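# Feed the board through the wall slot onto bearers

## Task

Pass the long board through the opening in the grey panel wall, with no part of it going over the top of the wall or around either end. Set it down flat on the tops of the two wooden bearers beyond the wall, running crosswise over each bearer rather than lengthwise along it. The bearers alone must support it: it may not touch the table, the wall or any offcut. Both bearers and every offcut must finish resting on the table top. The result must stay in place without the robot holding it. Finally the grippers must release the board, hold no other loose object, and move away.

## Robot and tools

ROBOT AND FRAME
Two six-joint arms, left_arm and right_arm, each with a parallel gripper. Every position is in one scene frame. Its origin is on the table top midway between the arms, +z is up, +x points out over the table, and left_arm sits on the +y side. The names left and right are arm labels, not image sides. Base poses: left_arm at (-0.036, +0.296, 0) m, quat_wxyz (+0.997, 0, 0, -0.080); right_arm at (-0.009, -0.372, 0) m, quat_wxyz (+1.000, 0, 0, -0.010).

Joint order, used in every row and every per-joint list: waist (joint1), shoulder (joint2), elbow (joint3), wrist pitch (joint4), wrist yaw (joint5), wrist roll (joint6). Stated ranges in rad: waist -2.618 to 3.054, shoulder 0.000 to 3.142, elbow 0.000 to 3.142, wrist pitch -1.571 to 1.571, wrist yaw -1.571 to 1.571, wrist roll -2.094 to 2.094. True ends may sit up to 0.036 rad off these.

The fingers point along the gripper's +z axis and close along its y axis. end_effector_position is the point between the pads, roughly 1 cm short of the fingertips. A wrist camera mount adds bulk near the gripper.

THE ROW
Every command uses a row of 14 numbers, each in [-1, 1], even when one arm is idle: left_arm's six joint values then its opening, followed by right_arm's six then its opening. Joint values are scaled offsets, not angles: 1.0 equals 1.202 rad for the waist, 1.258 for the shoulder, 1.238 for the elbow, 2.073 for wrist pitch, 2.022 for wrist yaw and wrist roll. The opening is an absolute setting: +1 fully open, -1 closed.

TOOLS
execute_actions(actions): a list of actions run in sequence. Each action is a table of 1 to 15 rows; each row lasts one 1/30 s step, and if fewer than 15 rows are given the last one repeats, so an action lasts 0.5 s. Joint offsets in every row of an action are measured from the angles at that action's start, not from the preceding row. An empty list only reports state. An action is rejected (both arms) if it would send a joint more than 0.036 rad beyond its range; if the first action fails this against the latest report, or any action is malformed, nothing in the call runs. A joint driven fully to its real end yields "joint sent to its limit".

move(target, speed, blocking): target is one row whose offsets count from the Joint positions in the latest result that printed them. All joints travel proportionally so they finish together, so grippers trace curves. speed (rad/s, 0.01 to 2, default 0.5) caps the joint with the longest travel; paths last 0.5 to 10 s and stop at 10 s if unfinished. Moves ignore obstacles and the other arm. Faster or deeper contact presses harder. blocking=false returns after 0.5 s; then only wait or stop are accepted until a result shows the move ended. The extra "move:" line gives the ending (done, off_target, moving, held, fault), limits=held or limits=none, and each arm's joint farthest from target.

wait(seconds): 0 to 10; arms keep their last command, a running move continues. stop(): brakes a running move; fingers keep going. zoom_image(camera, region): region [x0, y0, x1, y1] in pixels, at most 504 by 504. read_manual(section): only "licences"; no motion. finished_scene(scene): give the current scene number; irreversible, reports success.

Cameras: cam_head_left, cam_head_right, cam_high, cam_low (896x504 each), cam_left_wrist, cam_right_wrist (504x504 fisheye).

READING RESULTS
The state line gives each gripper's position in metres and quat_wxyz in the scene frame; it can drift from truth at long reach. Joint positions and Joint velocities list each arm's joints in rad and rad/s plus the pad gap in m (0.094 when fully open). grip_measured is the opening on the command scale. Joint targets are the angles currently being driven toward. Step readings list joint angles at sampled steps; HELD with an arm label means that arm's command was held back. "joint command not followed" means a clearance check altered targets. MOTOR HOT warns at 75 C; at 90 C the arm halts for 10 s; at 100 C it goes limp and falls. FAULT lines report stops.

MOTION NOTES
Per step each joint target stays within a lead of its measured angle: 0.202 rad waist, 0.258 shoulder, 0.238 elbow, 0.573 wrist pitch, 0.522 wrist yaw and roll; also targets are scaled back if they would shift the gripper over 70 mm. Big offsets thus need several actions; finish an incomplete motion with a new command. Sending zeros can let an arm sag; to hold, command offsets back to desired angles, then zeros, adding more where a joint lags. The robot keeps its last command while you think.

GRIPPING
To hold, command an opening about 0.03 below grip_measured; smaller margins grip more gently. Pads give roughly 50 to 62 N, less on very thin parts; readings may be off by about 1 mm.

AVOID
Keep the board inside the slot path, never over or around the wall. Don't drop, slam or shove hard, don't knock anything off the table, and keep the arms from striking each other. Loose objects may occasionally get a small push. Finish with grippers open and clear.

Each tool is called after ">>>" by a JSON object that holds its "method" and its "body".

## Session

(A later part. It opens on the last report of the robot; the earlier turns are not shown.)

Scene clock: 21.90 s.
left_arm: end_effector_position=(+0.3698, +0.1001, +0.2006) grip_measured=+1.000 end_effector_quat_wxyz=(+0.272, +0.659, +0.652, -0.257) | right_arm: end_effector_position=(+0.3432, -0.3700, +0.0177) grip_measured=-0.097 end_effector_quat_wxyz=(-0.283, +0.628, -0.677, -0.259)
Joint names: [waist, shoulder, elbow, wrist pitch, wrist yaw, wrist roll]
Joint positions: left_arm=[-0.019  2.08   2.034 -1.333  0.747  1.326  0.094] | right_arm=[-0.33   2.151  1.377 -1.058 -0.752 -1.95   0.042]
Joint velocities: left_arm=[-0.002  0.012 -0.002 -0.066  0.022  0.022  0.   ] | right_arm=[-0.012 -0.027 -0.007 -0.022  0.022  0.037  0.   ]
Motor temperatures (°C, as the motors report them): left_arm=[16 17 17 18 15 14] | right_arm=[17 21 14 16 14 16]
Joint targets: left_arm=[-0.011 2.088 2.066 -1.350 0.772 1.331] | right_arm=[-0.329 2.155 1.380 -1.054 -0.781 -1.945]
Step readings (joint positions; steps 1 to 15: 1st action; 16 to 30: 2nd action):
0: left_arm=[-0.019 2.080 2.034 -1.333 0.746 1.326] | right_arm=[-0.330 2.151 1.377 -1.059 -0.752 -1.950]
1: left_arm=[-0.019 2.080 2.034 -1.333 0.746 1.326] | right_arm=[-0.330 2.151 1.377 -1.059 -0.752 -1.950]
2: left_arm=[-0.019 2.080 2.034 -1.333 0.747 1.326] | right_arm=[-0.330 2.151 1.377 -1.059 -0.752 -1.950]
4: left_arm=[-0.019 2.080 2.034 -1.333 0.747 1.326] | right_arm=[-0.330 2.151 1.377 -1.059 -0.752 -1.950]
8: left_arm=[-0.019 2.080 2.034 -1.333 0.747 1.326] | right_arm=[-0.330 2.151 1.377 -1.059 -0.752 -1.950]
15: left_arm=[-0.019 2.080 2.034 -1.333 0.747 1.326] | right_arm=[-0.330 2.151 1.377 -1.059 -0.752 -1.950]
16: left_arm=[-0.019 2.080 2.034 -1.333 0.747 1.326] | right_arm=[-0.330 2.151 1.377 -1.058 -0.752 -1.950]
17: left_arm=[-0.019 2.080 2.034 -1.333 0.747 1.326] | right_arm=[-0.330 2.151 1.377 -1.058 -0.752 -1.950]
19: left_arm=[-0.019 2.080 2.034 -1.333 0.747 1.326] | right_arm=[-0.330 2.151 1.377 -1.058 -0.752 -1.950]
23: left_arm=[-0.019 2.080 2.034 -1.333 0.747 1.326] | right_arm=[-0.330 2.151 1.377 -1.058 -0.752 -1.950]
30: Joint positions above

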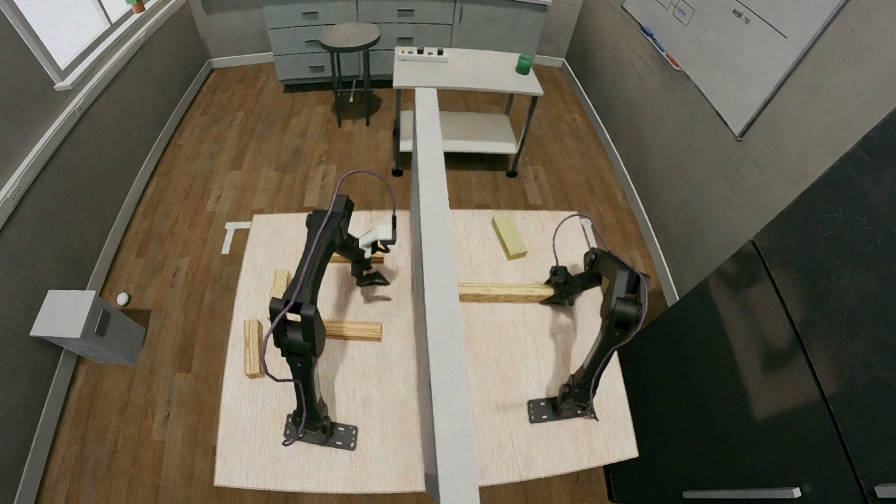

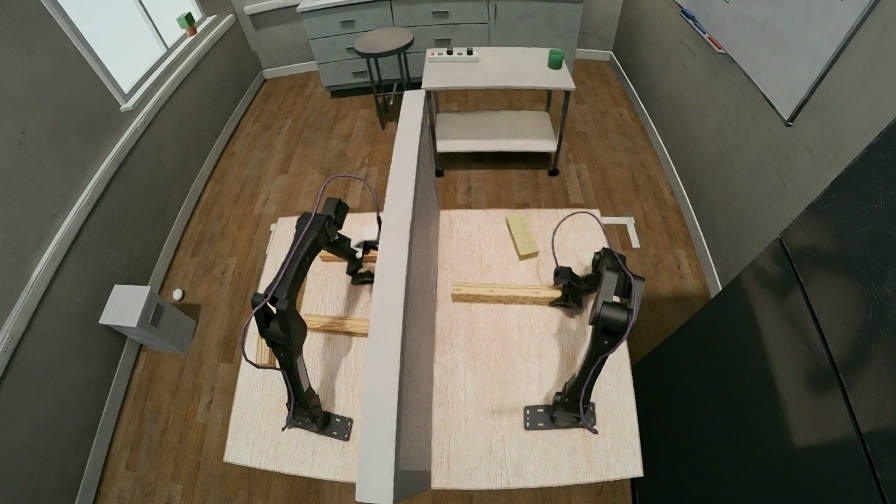

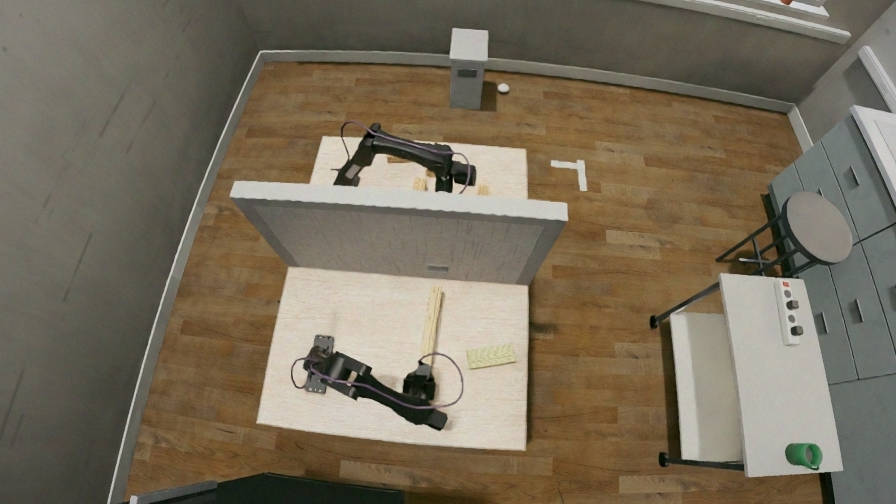

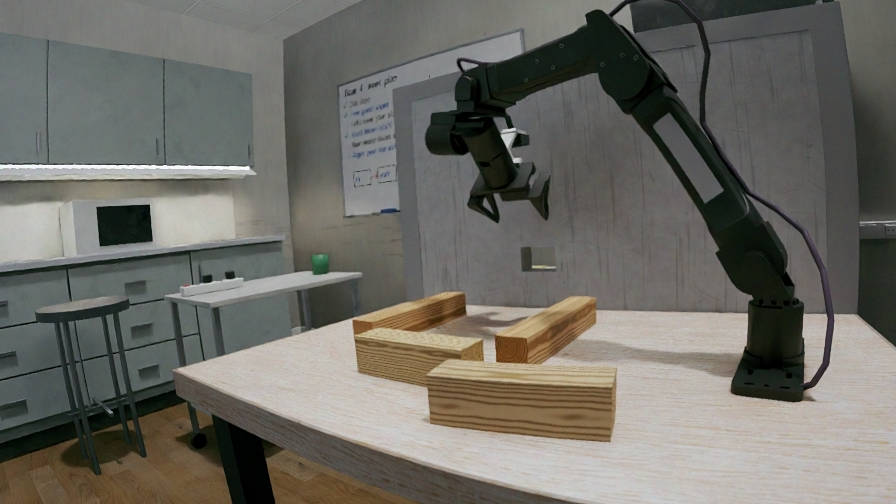

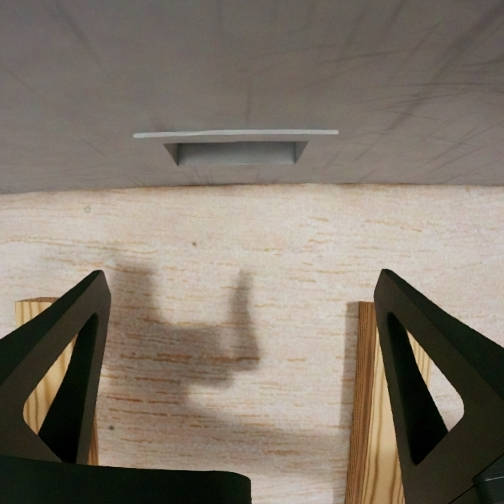

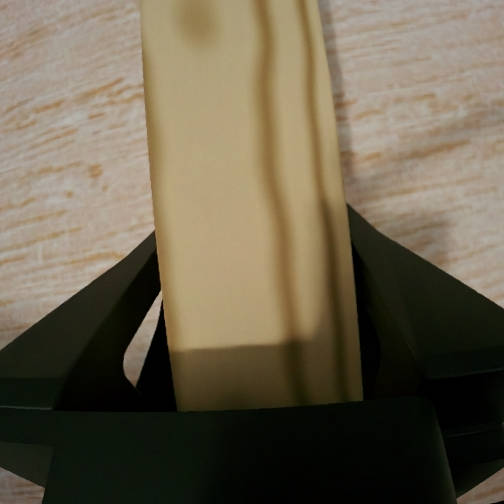

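>>> {"method": "execute_actions", "body": {"actions": [[[0.0067, 0.0064, 0.0258, -0.0082, 0.0124, 0.0025, 1, 0.001, 0.003, 0.0024, 0.002, -0.0143, 0.0025, -0.22]]]}}

Scene clock: 24.57 s.
left_arm: end_effector_position=(+0.3698, +0.1000, +0.2006) grip_measured=+1.000 end_effector_quat_wxyz=(+0.272, +0.659, +0.652, -0.257) | right_arm: end_effector_position=(+0.3434, -0.3700, +0.0177) grip_measured=-0.203 end_effector_quat_wxyz=(-0.283, +0.628, -0.677, -0.259)
Joint names: [waist, shoulder, elbow, wrist pitch, wrist yaw, wrist roll]
Joint positions: left_arm=[-0.019  2.08   2.034 -1.333  0.747  1.327  0.094] | right_arm=[-0.33   2.151  1.377 -1.057 -0.752 -1.949  0.037]
Joint velocities: left_arm=[ 0.002  0.012 -0.007  0.037 -0.007  0.007  0.   ] | right_arm=[ 0.017 -0.007  0.012 -0.022  0.022 -0.022  0.001]
Motor temperatures (°C, as the motors report them): left_arm=[16 17 17 18 15 14] | right_arm=[17 21 14 16 14 16]
Joint targets: left_arm=[-0.011 2.088 2.066 -1.350 0.772 1.332] | right_arm=[-0.329 2.155 1.380 -1.054 -0.781 -1.945]
Step readings (joint positions):
0: left_arm=[-0.019 2.080 2.034 -1.333 0.747 1.326] | right_arm=[-0.330 2.151 1.377 -1.058 -0.752 -1.950]
1: left_arm=[-0.019 2.080 2.034 -1.333 0.747 1.326] | right_arm=[-0.330 2.151 1.377 -1.057 -0.752 -1.950]
2: left_arm=[-0.019 2.080 2.034 -1.333 0.747 1.326] | right_arm=[-0.330 2.151 1.377 -1.057 -0.752 -1.949]
4: left_arm=[-0.019 2.080 2.034 -1.333 0.747 1.327] | right_arm=[-0.330 2.151 1.377 -1.057 -0.752 -1.949]
8: left_arm=[-0.019 2.080 2.034 -1.333 0.747 1.327] | right_arm=[-0.330 2.151 1.377 -1.057 -0.752 -1.949]
15: Joint positions above

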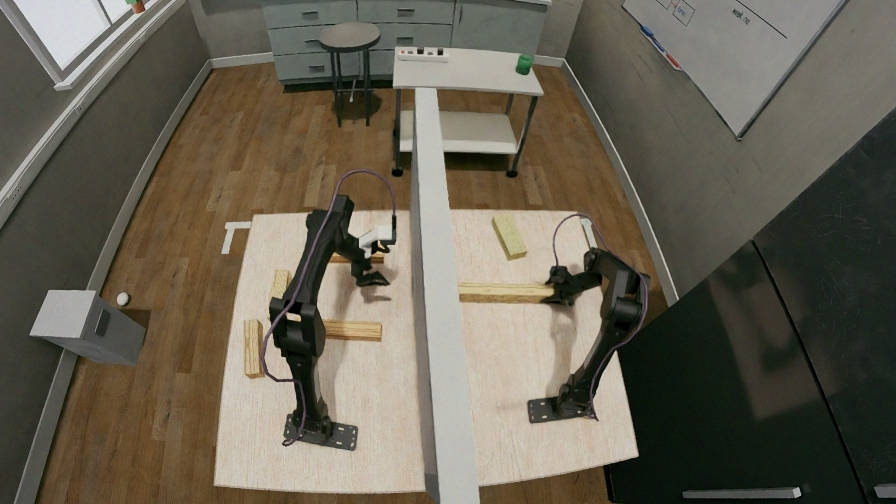

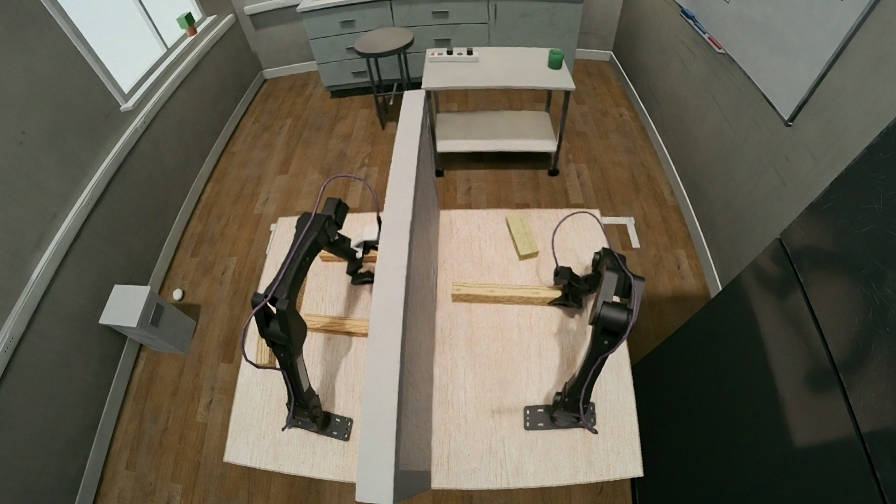

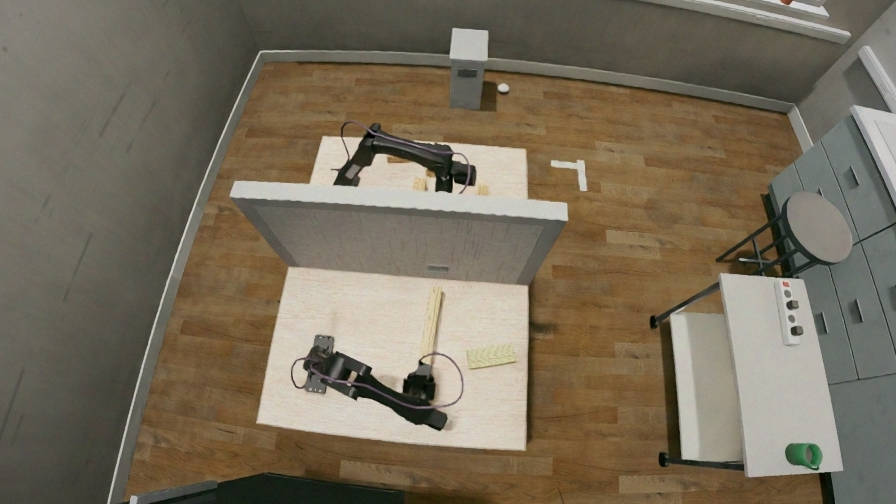

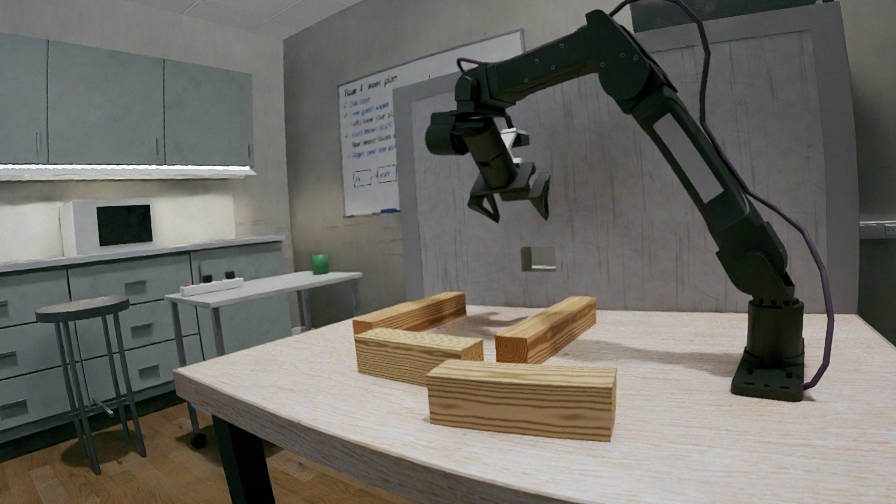

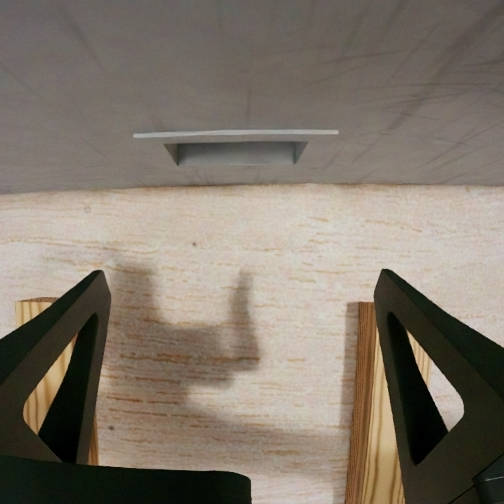

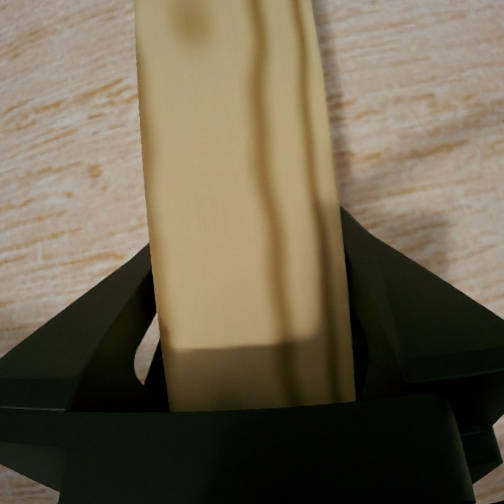

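>>> {"method": "move", "body": {"target": [0.0067, 0.0064, 0.0258, -0.0082, 0.0124, 0.0025, 1, 0.2884, -0.1680, -0.1070, 0.1241, -0.0297, 0.2376, 1], "speed": 0.3}}

Scene clock: 29.87 s.
left_arm: end_effector_position=(+0.3698, +0.1000, +0.2007) grip_measured=+1.000 end_effector_quat_wxyz=(+0.272, +0.659, +0.652, -0.257) | right_arm: end_effector_position=(+0.3531, -0.2481, +0.0560) grip_measured=+1.000 end_effector_quat_wxyz=(-0.282, +0.628, -0.677, -0.260)
Joint names: [waist, shoulder, elbow, wrist pitch, wrist yaw, wrist roll]
Joint positions: left_arm=[-0.019  2.08   2.034 -1.333  0.748  1.327  0.094] | right_arm=[ 0.012  1.962  1.267 -0.806 -0.784 -1.474  0.094]
Joint velocities: left_arm=[ 0.007 -0.022  0.002  0.037  0.007 -0.037  0.   ] | right_arm=[-0.017  0.002 -0.012  0.037  0.007 -0.022  0.   ]
Motor temperatures (°C, as the motors report them): left_arm=[16 18 17 17 15 14] | right_arm=[17 22 14 16 14 16]
Joint targets: left_arm=[-0.011 2.088 2.066 -1.350 0.773 1.332] | right_arm=[0.017 1.939 1.245 -0.800 -0.812 -1.469]
move: off_target (left_arm, right_arm); limits=none; left_arm: farthest joint: the elbow, 0.032 radians from its target (0.032 radians at the start); right_arm: farthest joint: the wrist yaw, 0.028 radians from its target (0.060 radians at the start)

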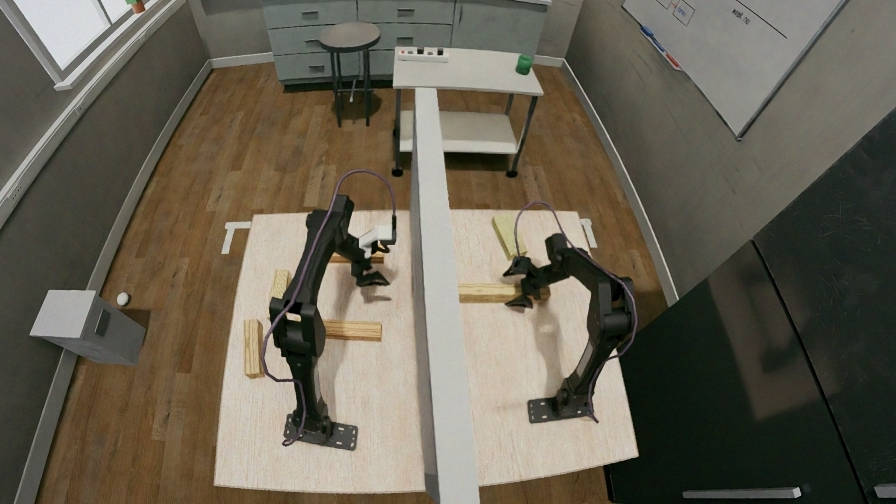

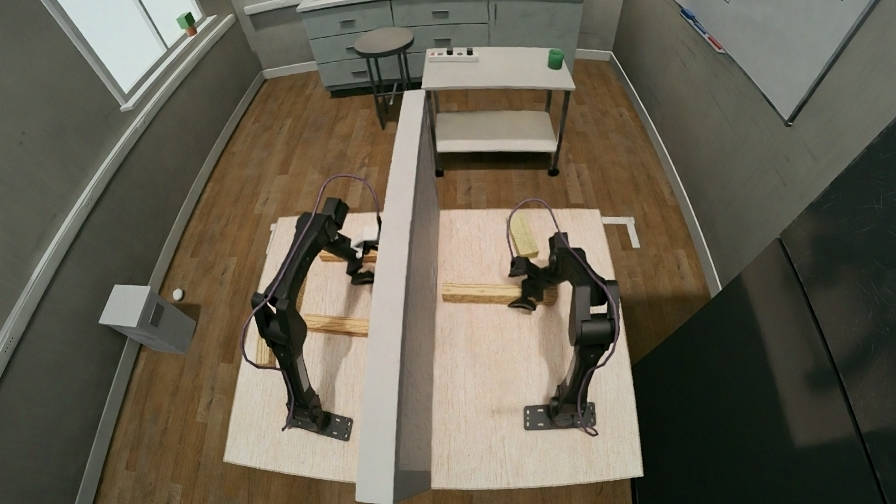

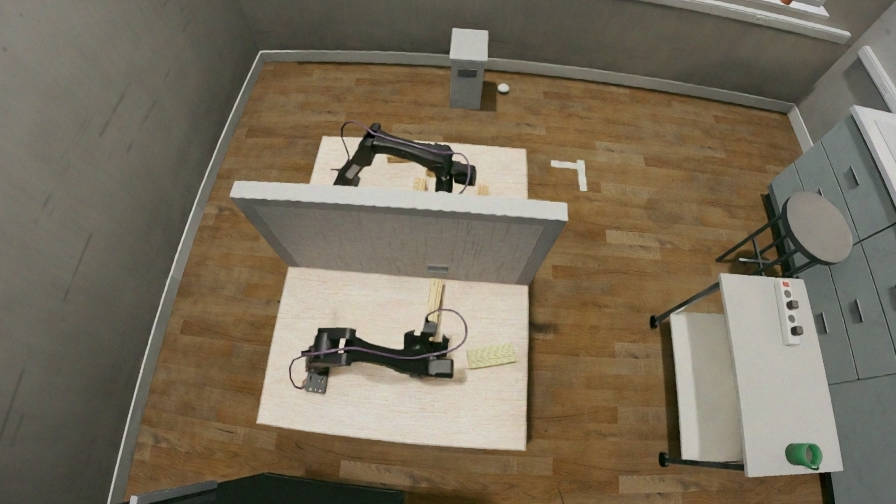

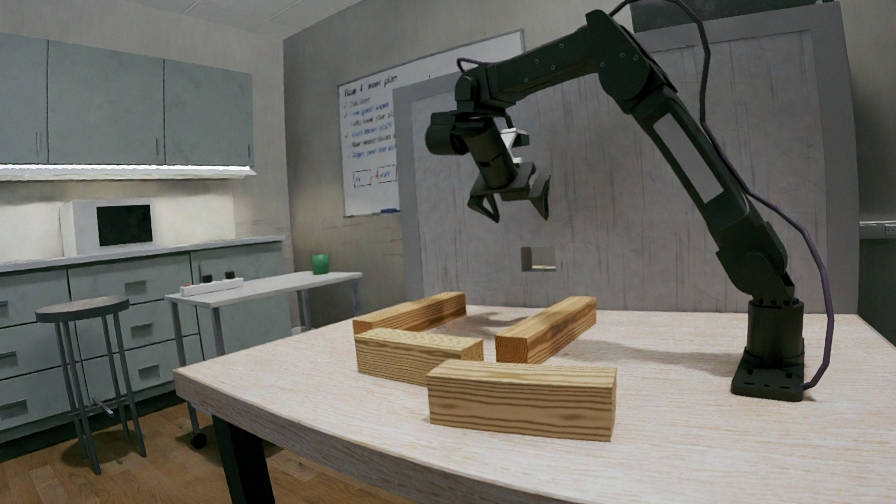

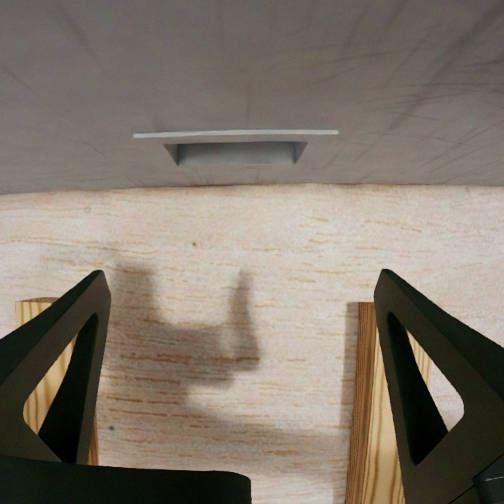

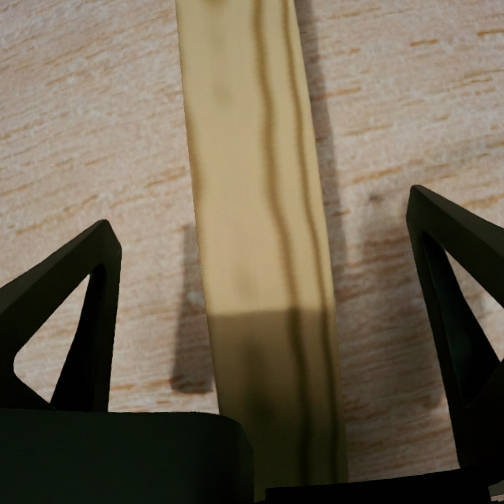

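>>> {"method": "move", "body": {"target": [0.0067, 0.0064, 0.0258, -0.0082, 0.0124, 0.0025, 1, -0.0156, 0.1854, 0.3031, -0.0696, -0.0138, -0.0106, 1], "speed": 0.2}}

Scene clock: 32.33 s.
left_arm: end_effector_position=(+0.3698, +0.1000, +0.2007) grip_measured=+1.000 end_effector_quat_wxyz=(+0.272, +0.659, +0.652, -0.257) | right_arm: end_effector_position=(+0.4122, -0.2519, +0.0547) grip_measured=+1.000 end_effector_quat_wxyz=(-0.277, +0.627, -0.679, -0.264)
Joint names: [waist, shoulder, elbow, wrist pitch, wrist yaw, wrist roll]
Joint positions: left_arm=[-0.019  2.08   2.034 -1.333  0.748  1.327  0.094] | right_arm=[ 0.005  2.184  1.607 -0.947 -0.783 -1.489  0.094]
Joint velocities: left_arm=[-0.012 -0.007 -0.007  0.007  0.007  0.022  0.   ] | right_arm=[ 0.017 -0.007  0.002 -0.037  0.022  0.007  0.   ]
Motor temperatures (°C, as the motors report them): left_arm=[16 18 17 17 15 14] | right_arm=[17 22 15 16 14 16]
Joint targets: left_arm=[-0.011 2.088 2.066 -1.350 0.773 1.332] | right_arm=[-0.007 2.195 1.642 -0.950 -0.812 -1.496]
move: off_target (left_arm, right_arm); limits=none; left_arm: farthest joint: the elbow, 0.032 radians from its target (0.032 radians at the start); right_arm: farthest joint: the elbow, 0.035 radians from its target (0.375 radians at the start)

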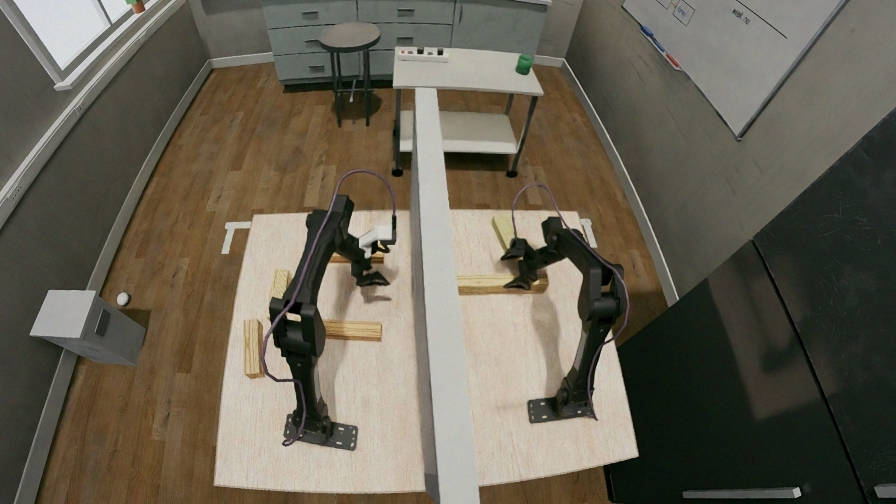

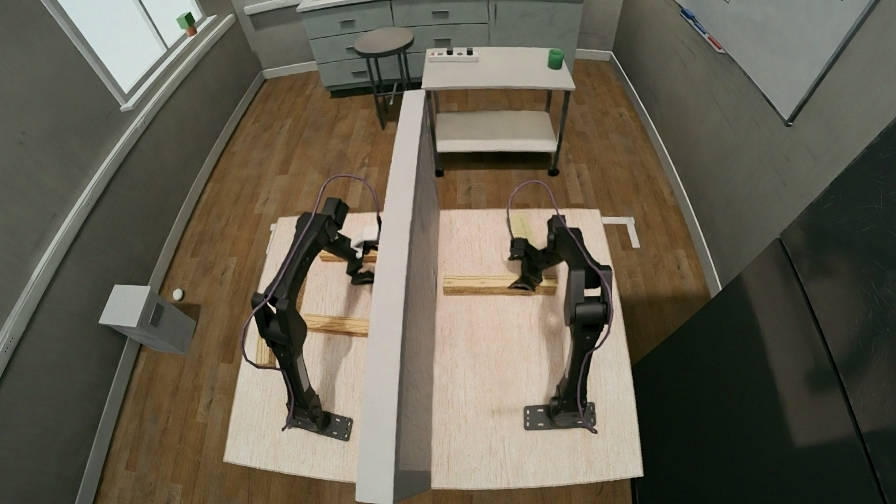

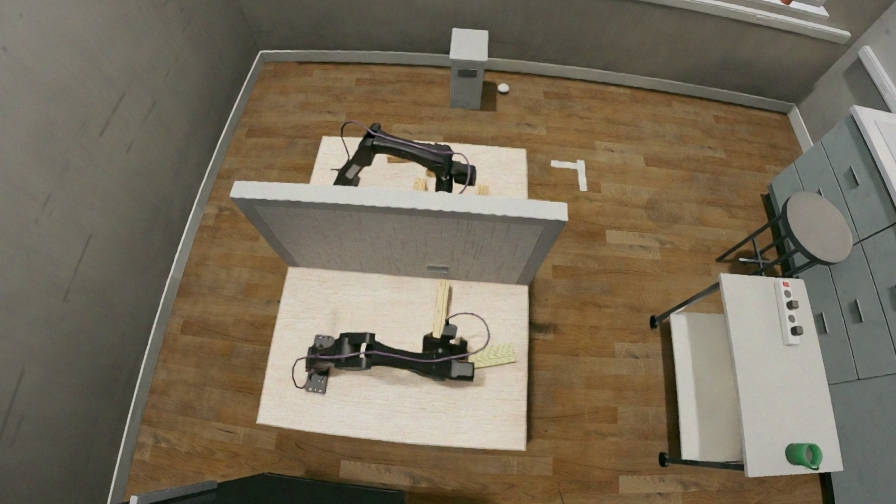

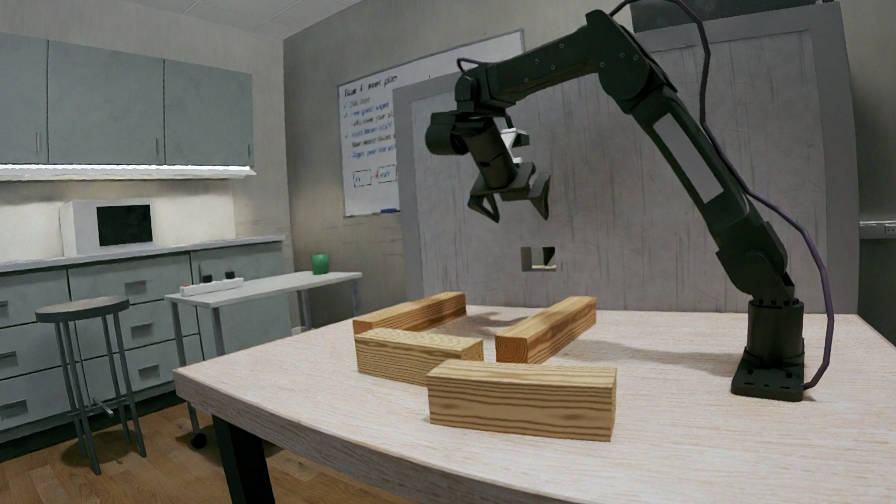

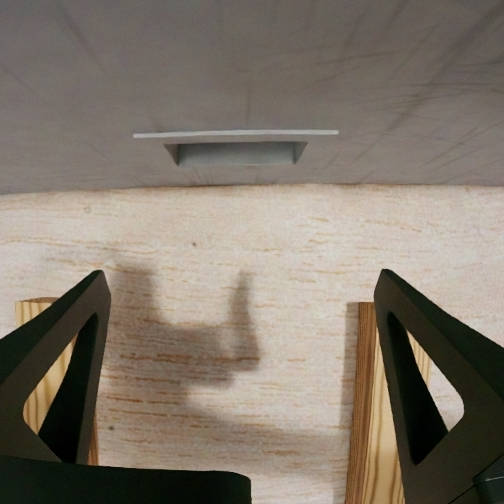

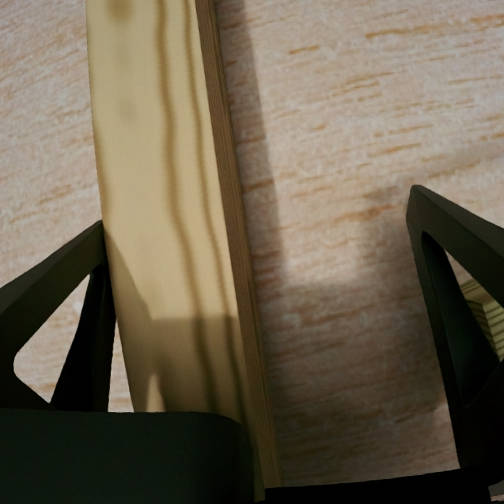

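>>> {"method": "move", "body": {"target": [0.0067, 0.0064, 0.0258, -0.0082, 0.0124, 0.0025, 1, 0.3405, 0.0306, 0.2066, -0.1192, 0.3912, 0.1892, 1], "speed": 0.4}}

Scene clock: 39.13 s.
left_arm: end_effector_position=(+0.3698, +0.0999, +0.2007) grip_measured=+1.000 end_effector_quat_wxyz=(+0.272, +0.659, +0.652, -0.257) | right_arm: end_effector_position=(+0.3880, -0.2088, +0.0466) grip_measured=+1.000 end_effector_quat_wxyz=(-0.002, +0.683, -0.731, +0.004)
Joint names: [waist, shoulder, elbow, wrist pitch, wrist yaw, wrist roll]
Joint positions: left_arm=[-0.019  2.08   2.034 -1.333  0.748  1.327  0.094] | right_arm=[ 0.411  2.211  1.831 -1.183  0.006 -1.113  0.094]
Joint velocities: left_arm=[-0.002 -0.002  0.007 -0.066  0.007 -0.022  0.   ] | right_arm=[ 0.032 -0.012 -0.007 -0.051  0.022 -0.037  0.   ]
Motor temperatures (°C, as the motors report them): left_arm=[16 19 17 17 15 14] | right_arm=[17 22 16 16 14 16]
Joint targets: left_arm=[-0.011 2.088 2.066 -1.350 0.773 1.332] | right_arm=[0.414 2.223 1.863 -1.194 0.008 -1.106]
move: off_target (left_arm, right_arm); limits=none; left_arm: farthest joint: the elbow, 0.032 radians from its target (0.032 radians at the start); right_arm: farthest joint: the elbow, 0.032 radians from its target (0.256 radians at the start)

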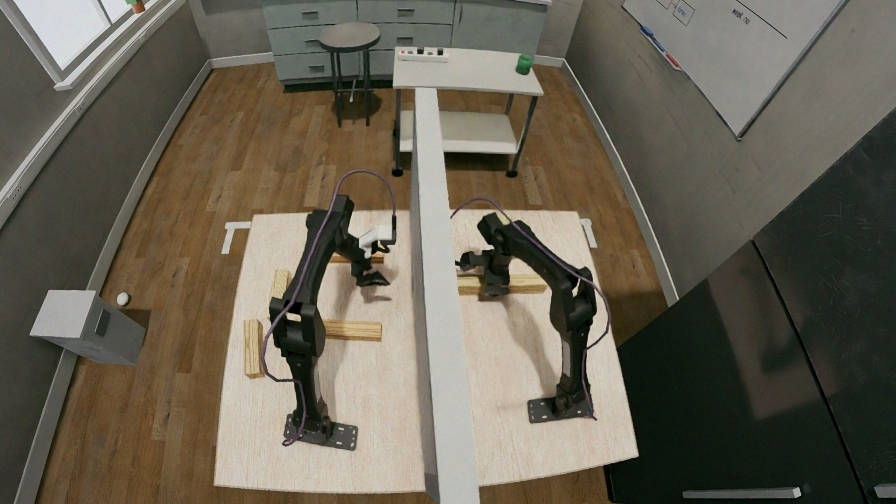

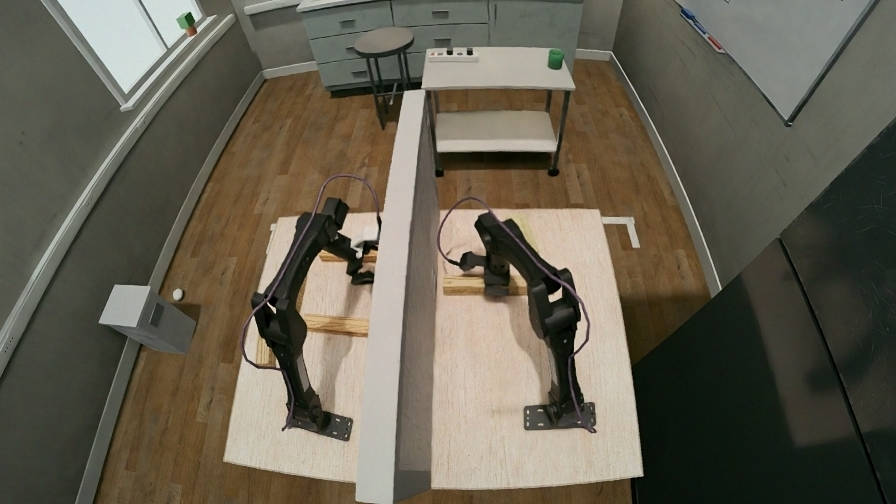

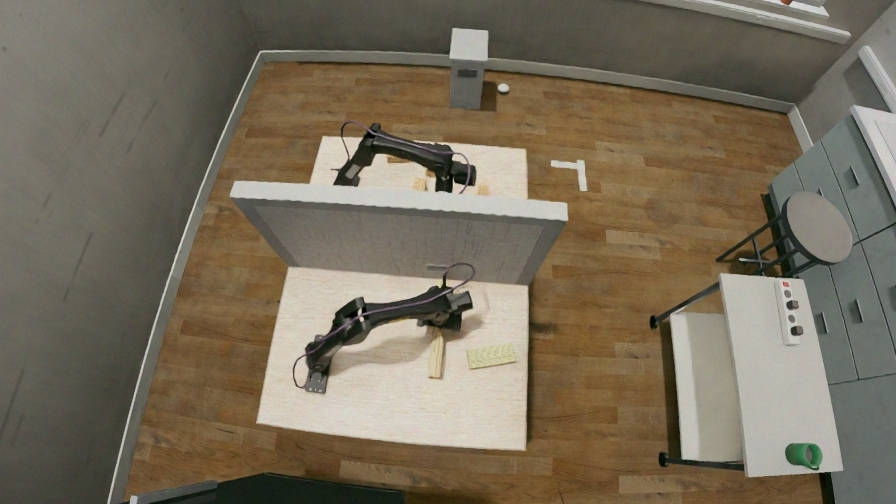

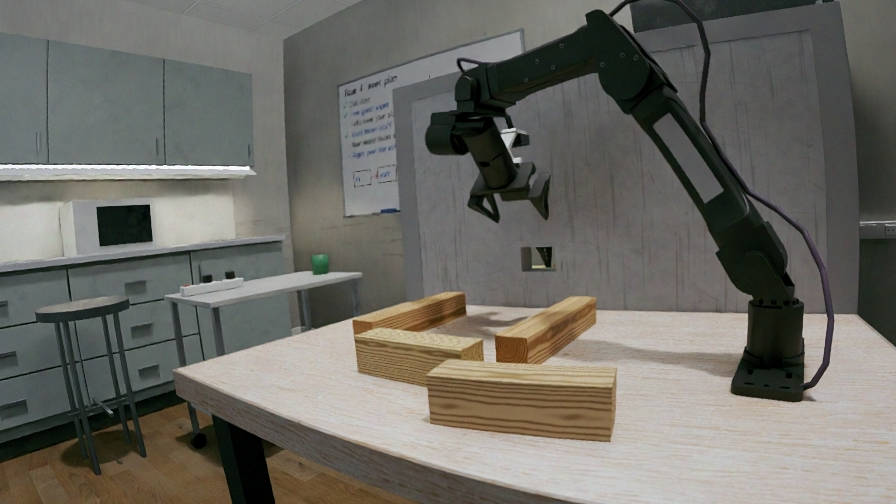

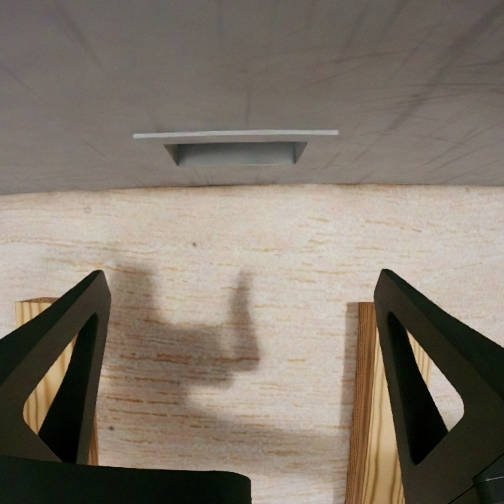

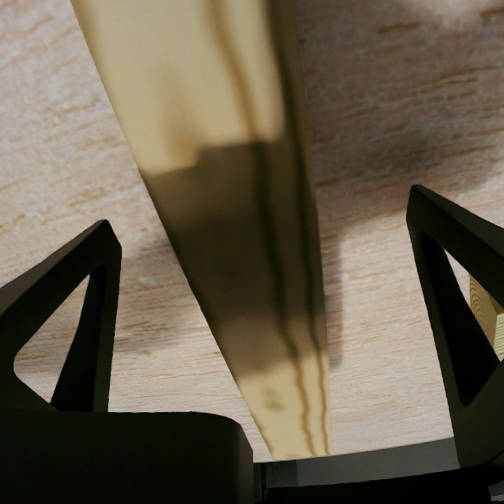

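>>> {"method": "execute_actions", "body": {"actions": [[[0.0067, 0.0064, 0.0258, -0.0082, 0.0124, 0.0025, 1, 0.002, 0.006, -0.014, 0.006, 0, 0.002, 0.6], [0.0067, 0.0064, 0.0258, -0.0082, 0.0124, 0.0025, 1, 0.002, 0.006, -0.021, 0.009, 0, 0.002, 0.5], [0.0067, 0.0064, 0.0258, -0.0082, 0.0124, 0.0025, 1, 0.002, 0.006, -0.028, 0.012, 0, 0.002, 0.4], [0.0067, 0.0064, 0.0258, -0.0082, 0.0124, 0.0025, 1, 0.002, 0.006, -0.035, 0.015, 0, 0.002, 0.3], [0.0067, 0.0064, 0.0258, -0.0082, 0.0124, 0.0025, 1, 0.002, 0.006, -0.042, 0.018, 0, 0.002, 0.2]], [[0.0067, 0.0064, 0.0258, -0.0082, 0.0124, 0.0025, 1, 0, 0.004, -0.01, 0.002, 0, 0, -0.1]], [[0.0067, 0.0064, 0.0258, -0.0082, 0.0124, 0.0025, 1, 0, 0.004, 0, 0.002, 0, 0, -0.24]]]}}

Scene clock: 41.07 s.
left_arm: end_effector_position=(+0.3697, +0.0998, +0.2008) grip_measured=+1.000 end_effector_quat_wxyz=(+0.273, +0.659, +0.652, -0.257) | right_arm: end_effector_position=(+0.3854, -0.2105, +0.0377) grip_measured=-0.205 end_effector_quat_wxyz=(+0.001, +0.683, -0.731, +0.004)
Joint names: [waist, shoulder, elbow, wrist pitch, wrist yaw, wrist roll]
Joint positions: left_arm=[-0.019  2.08   2.034 -1.333  0.749  1.327  0.094] | right_arm=[ 0.411  2.211  1.795 -1.154  0.009 -1.113  0.037]
Joint velocities: left_arm=[-0.012 -0.007 -0.002  0.007  0.007 -0.007  0.   ] | right_arm=[ 0.022 -0.012 -0.012 -0.022 -0.007  0.007  0.001]
Motor temperatures (°C, as the motors report them): left_arm=[16 19 17 17 15 14] | right_arm=[17 22 15 16 14 16]
Joint targets: left_arm=[-0.011 2.088 2.066 -1.350 0.774 1.332] | right_arm=[0.411 2.216 1.795 -1.153 0.007 -1.113]
Step readings (joint positions; steps 1 to 15: 1st action; 16 to 30: 2nd action; 31 to 45: 3rd action):
0: left_arm=[-0.019 2.080 2.034 -1.333 0.748 1.327] | right_arm=[0.411 2.211 1.831 -1.183 0.007 -1.113]
1: left_arm=[-0.019 2.080 2.034 -1.333 0.748 1.327] | right_arm=[0.411 2.211 1.831 -1.183 0.007 -1.113]
2: left_arm=[-0.019 2.080 2.034 -1.333 0.748 1.327] | right_arm=[0.411 2.211 1.831 -1.182 0.007 -1.113]
4: left_arm=[-0.019 2.080 2.034 -1.333 0.748 1.327] | right_arm=[0.411 2.211 1.823 -1.173 0.007 -1.113]
8: left_arm=[-0.019 2.080 2.034 -1.333 0.749 1.327] | right_arm=[0.411 2.211 1.797 -1.163 0.007 -1.113]
15: left_arm=[-0.019 2.080 2.034 -1.333 0.749 1.327] | right_arm=[0.411 2.211 1.795 -1.158 0.007 -1.113]
16: left_arm=[-0.019 2.080 2.034 -1.333 0.749 1.327] | right_arm=[0.411 2.211 1.795 -1.158 0.007 -1.113]
17: left_arm=[-0.019 2.080 2.034 -1.333 0.749 1.327] | right_arm=[0.411 2.211 1.795 -1.158 0.007 -1.113]
19: left_arm=[-0.019 2.080 2.034 -1.333 0.749 1.327] | right_arm=[0.411 2.211 1.795 -1.157 0.007 -1.113]
23: left_arm=[-0.019 2.080 2.034 -1.333 0.749 1.327] | right_arm=[0.411 2.211 1.795 -1.157 0.007 -1.113]
30: left_arm=[-0.019 2.080 2.034 -1.333 0.749 1.327] | right_arm=[0.411 2.211 1.795 -1.157 0.007 -1.113]
31: left_arm=[-0.019 2.080 2.034 -1.333 0.749 1.327] | right_arm=[0.411 2.211 1.795 -1.155 0.009 -1.113]
32: left_arm=[-0.019 2.080 2.034 -1.333 0.749 1.327] | right_arm=[0.411 2.211 1.795 -1.154 0.009 -1.113]
34: left_arm=[-0.019 2.080 2.034 -1.333 0.749 1.327] | right_arm=[0.411 2.211 1.795 -1.154 0.009 -1.113]
38: left_arm=[-0.019 2.080 2.034 -1.333 0.749 1.327] | right_arm=[0.411 2.211 1.795 -1.154 0.009 -1.113]
45: Joint positions above

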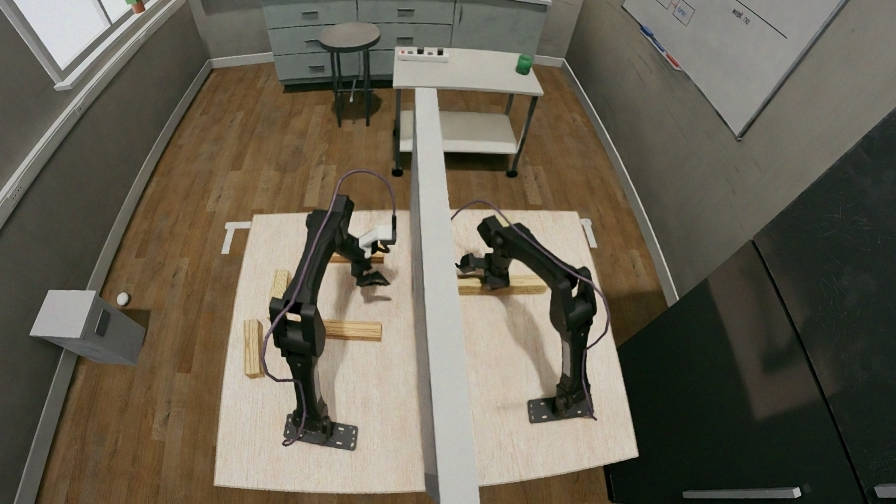

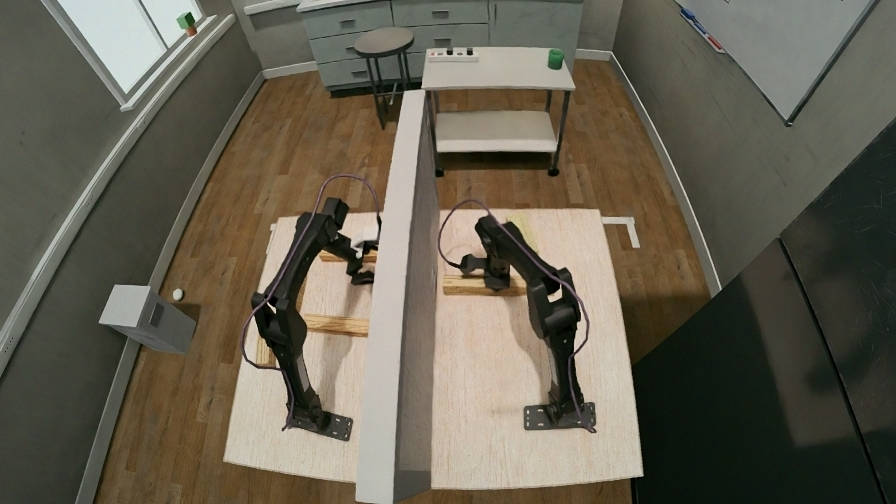

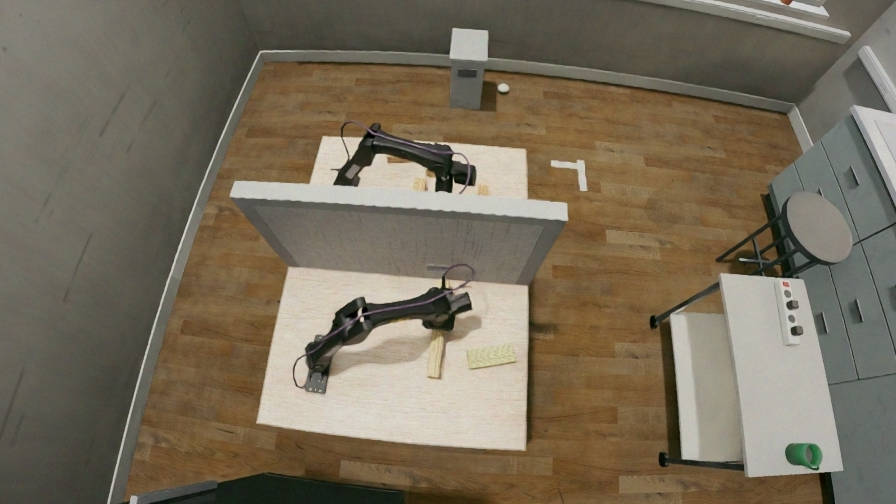

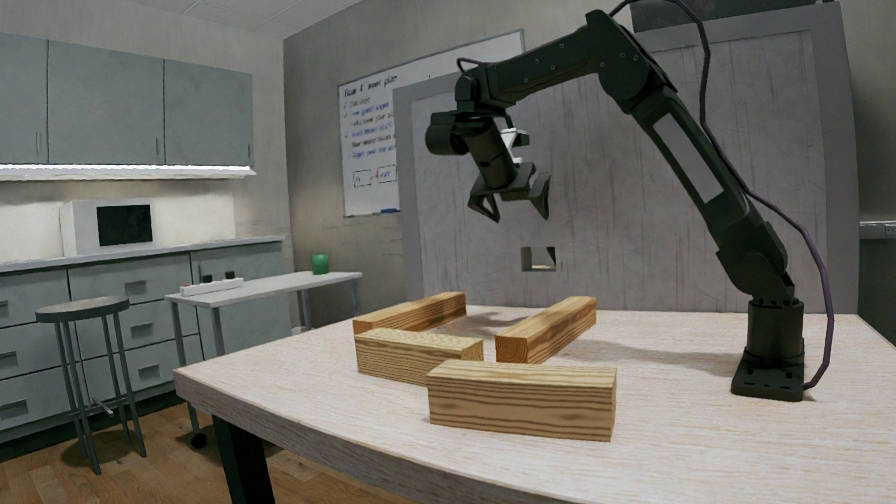

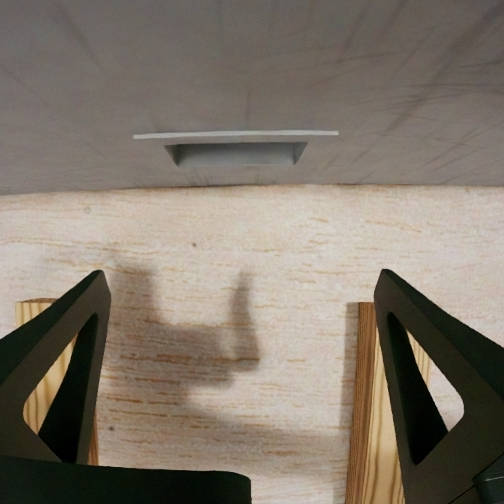

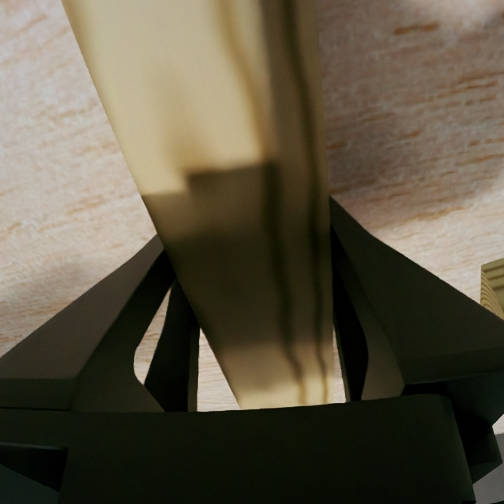

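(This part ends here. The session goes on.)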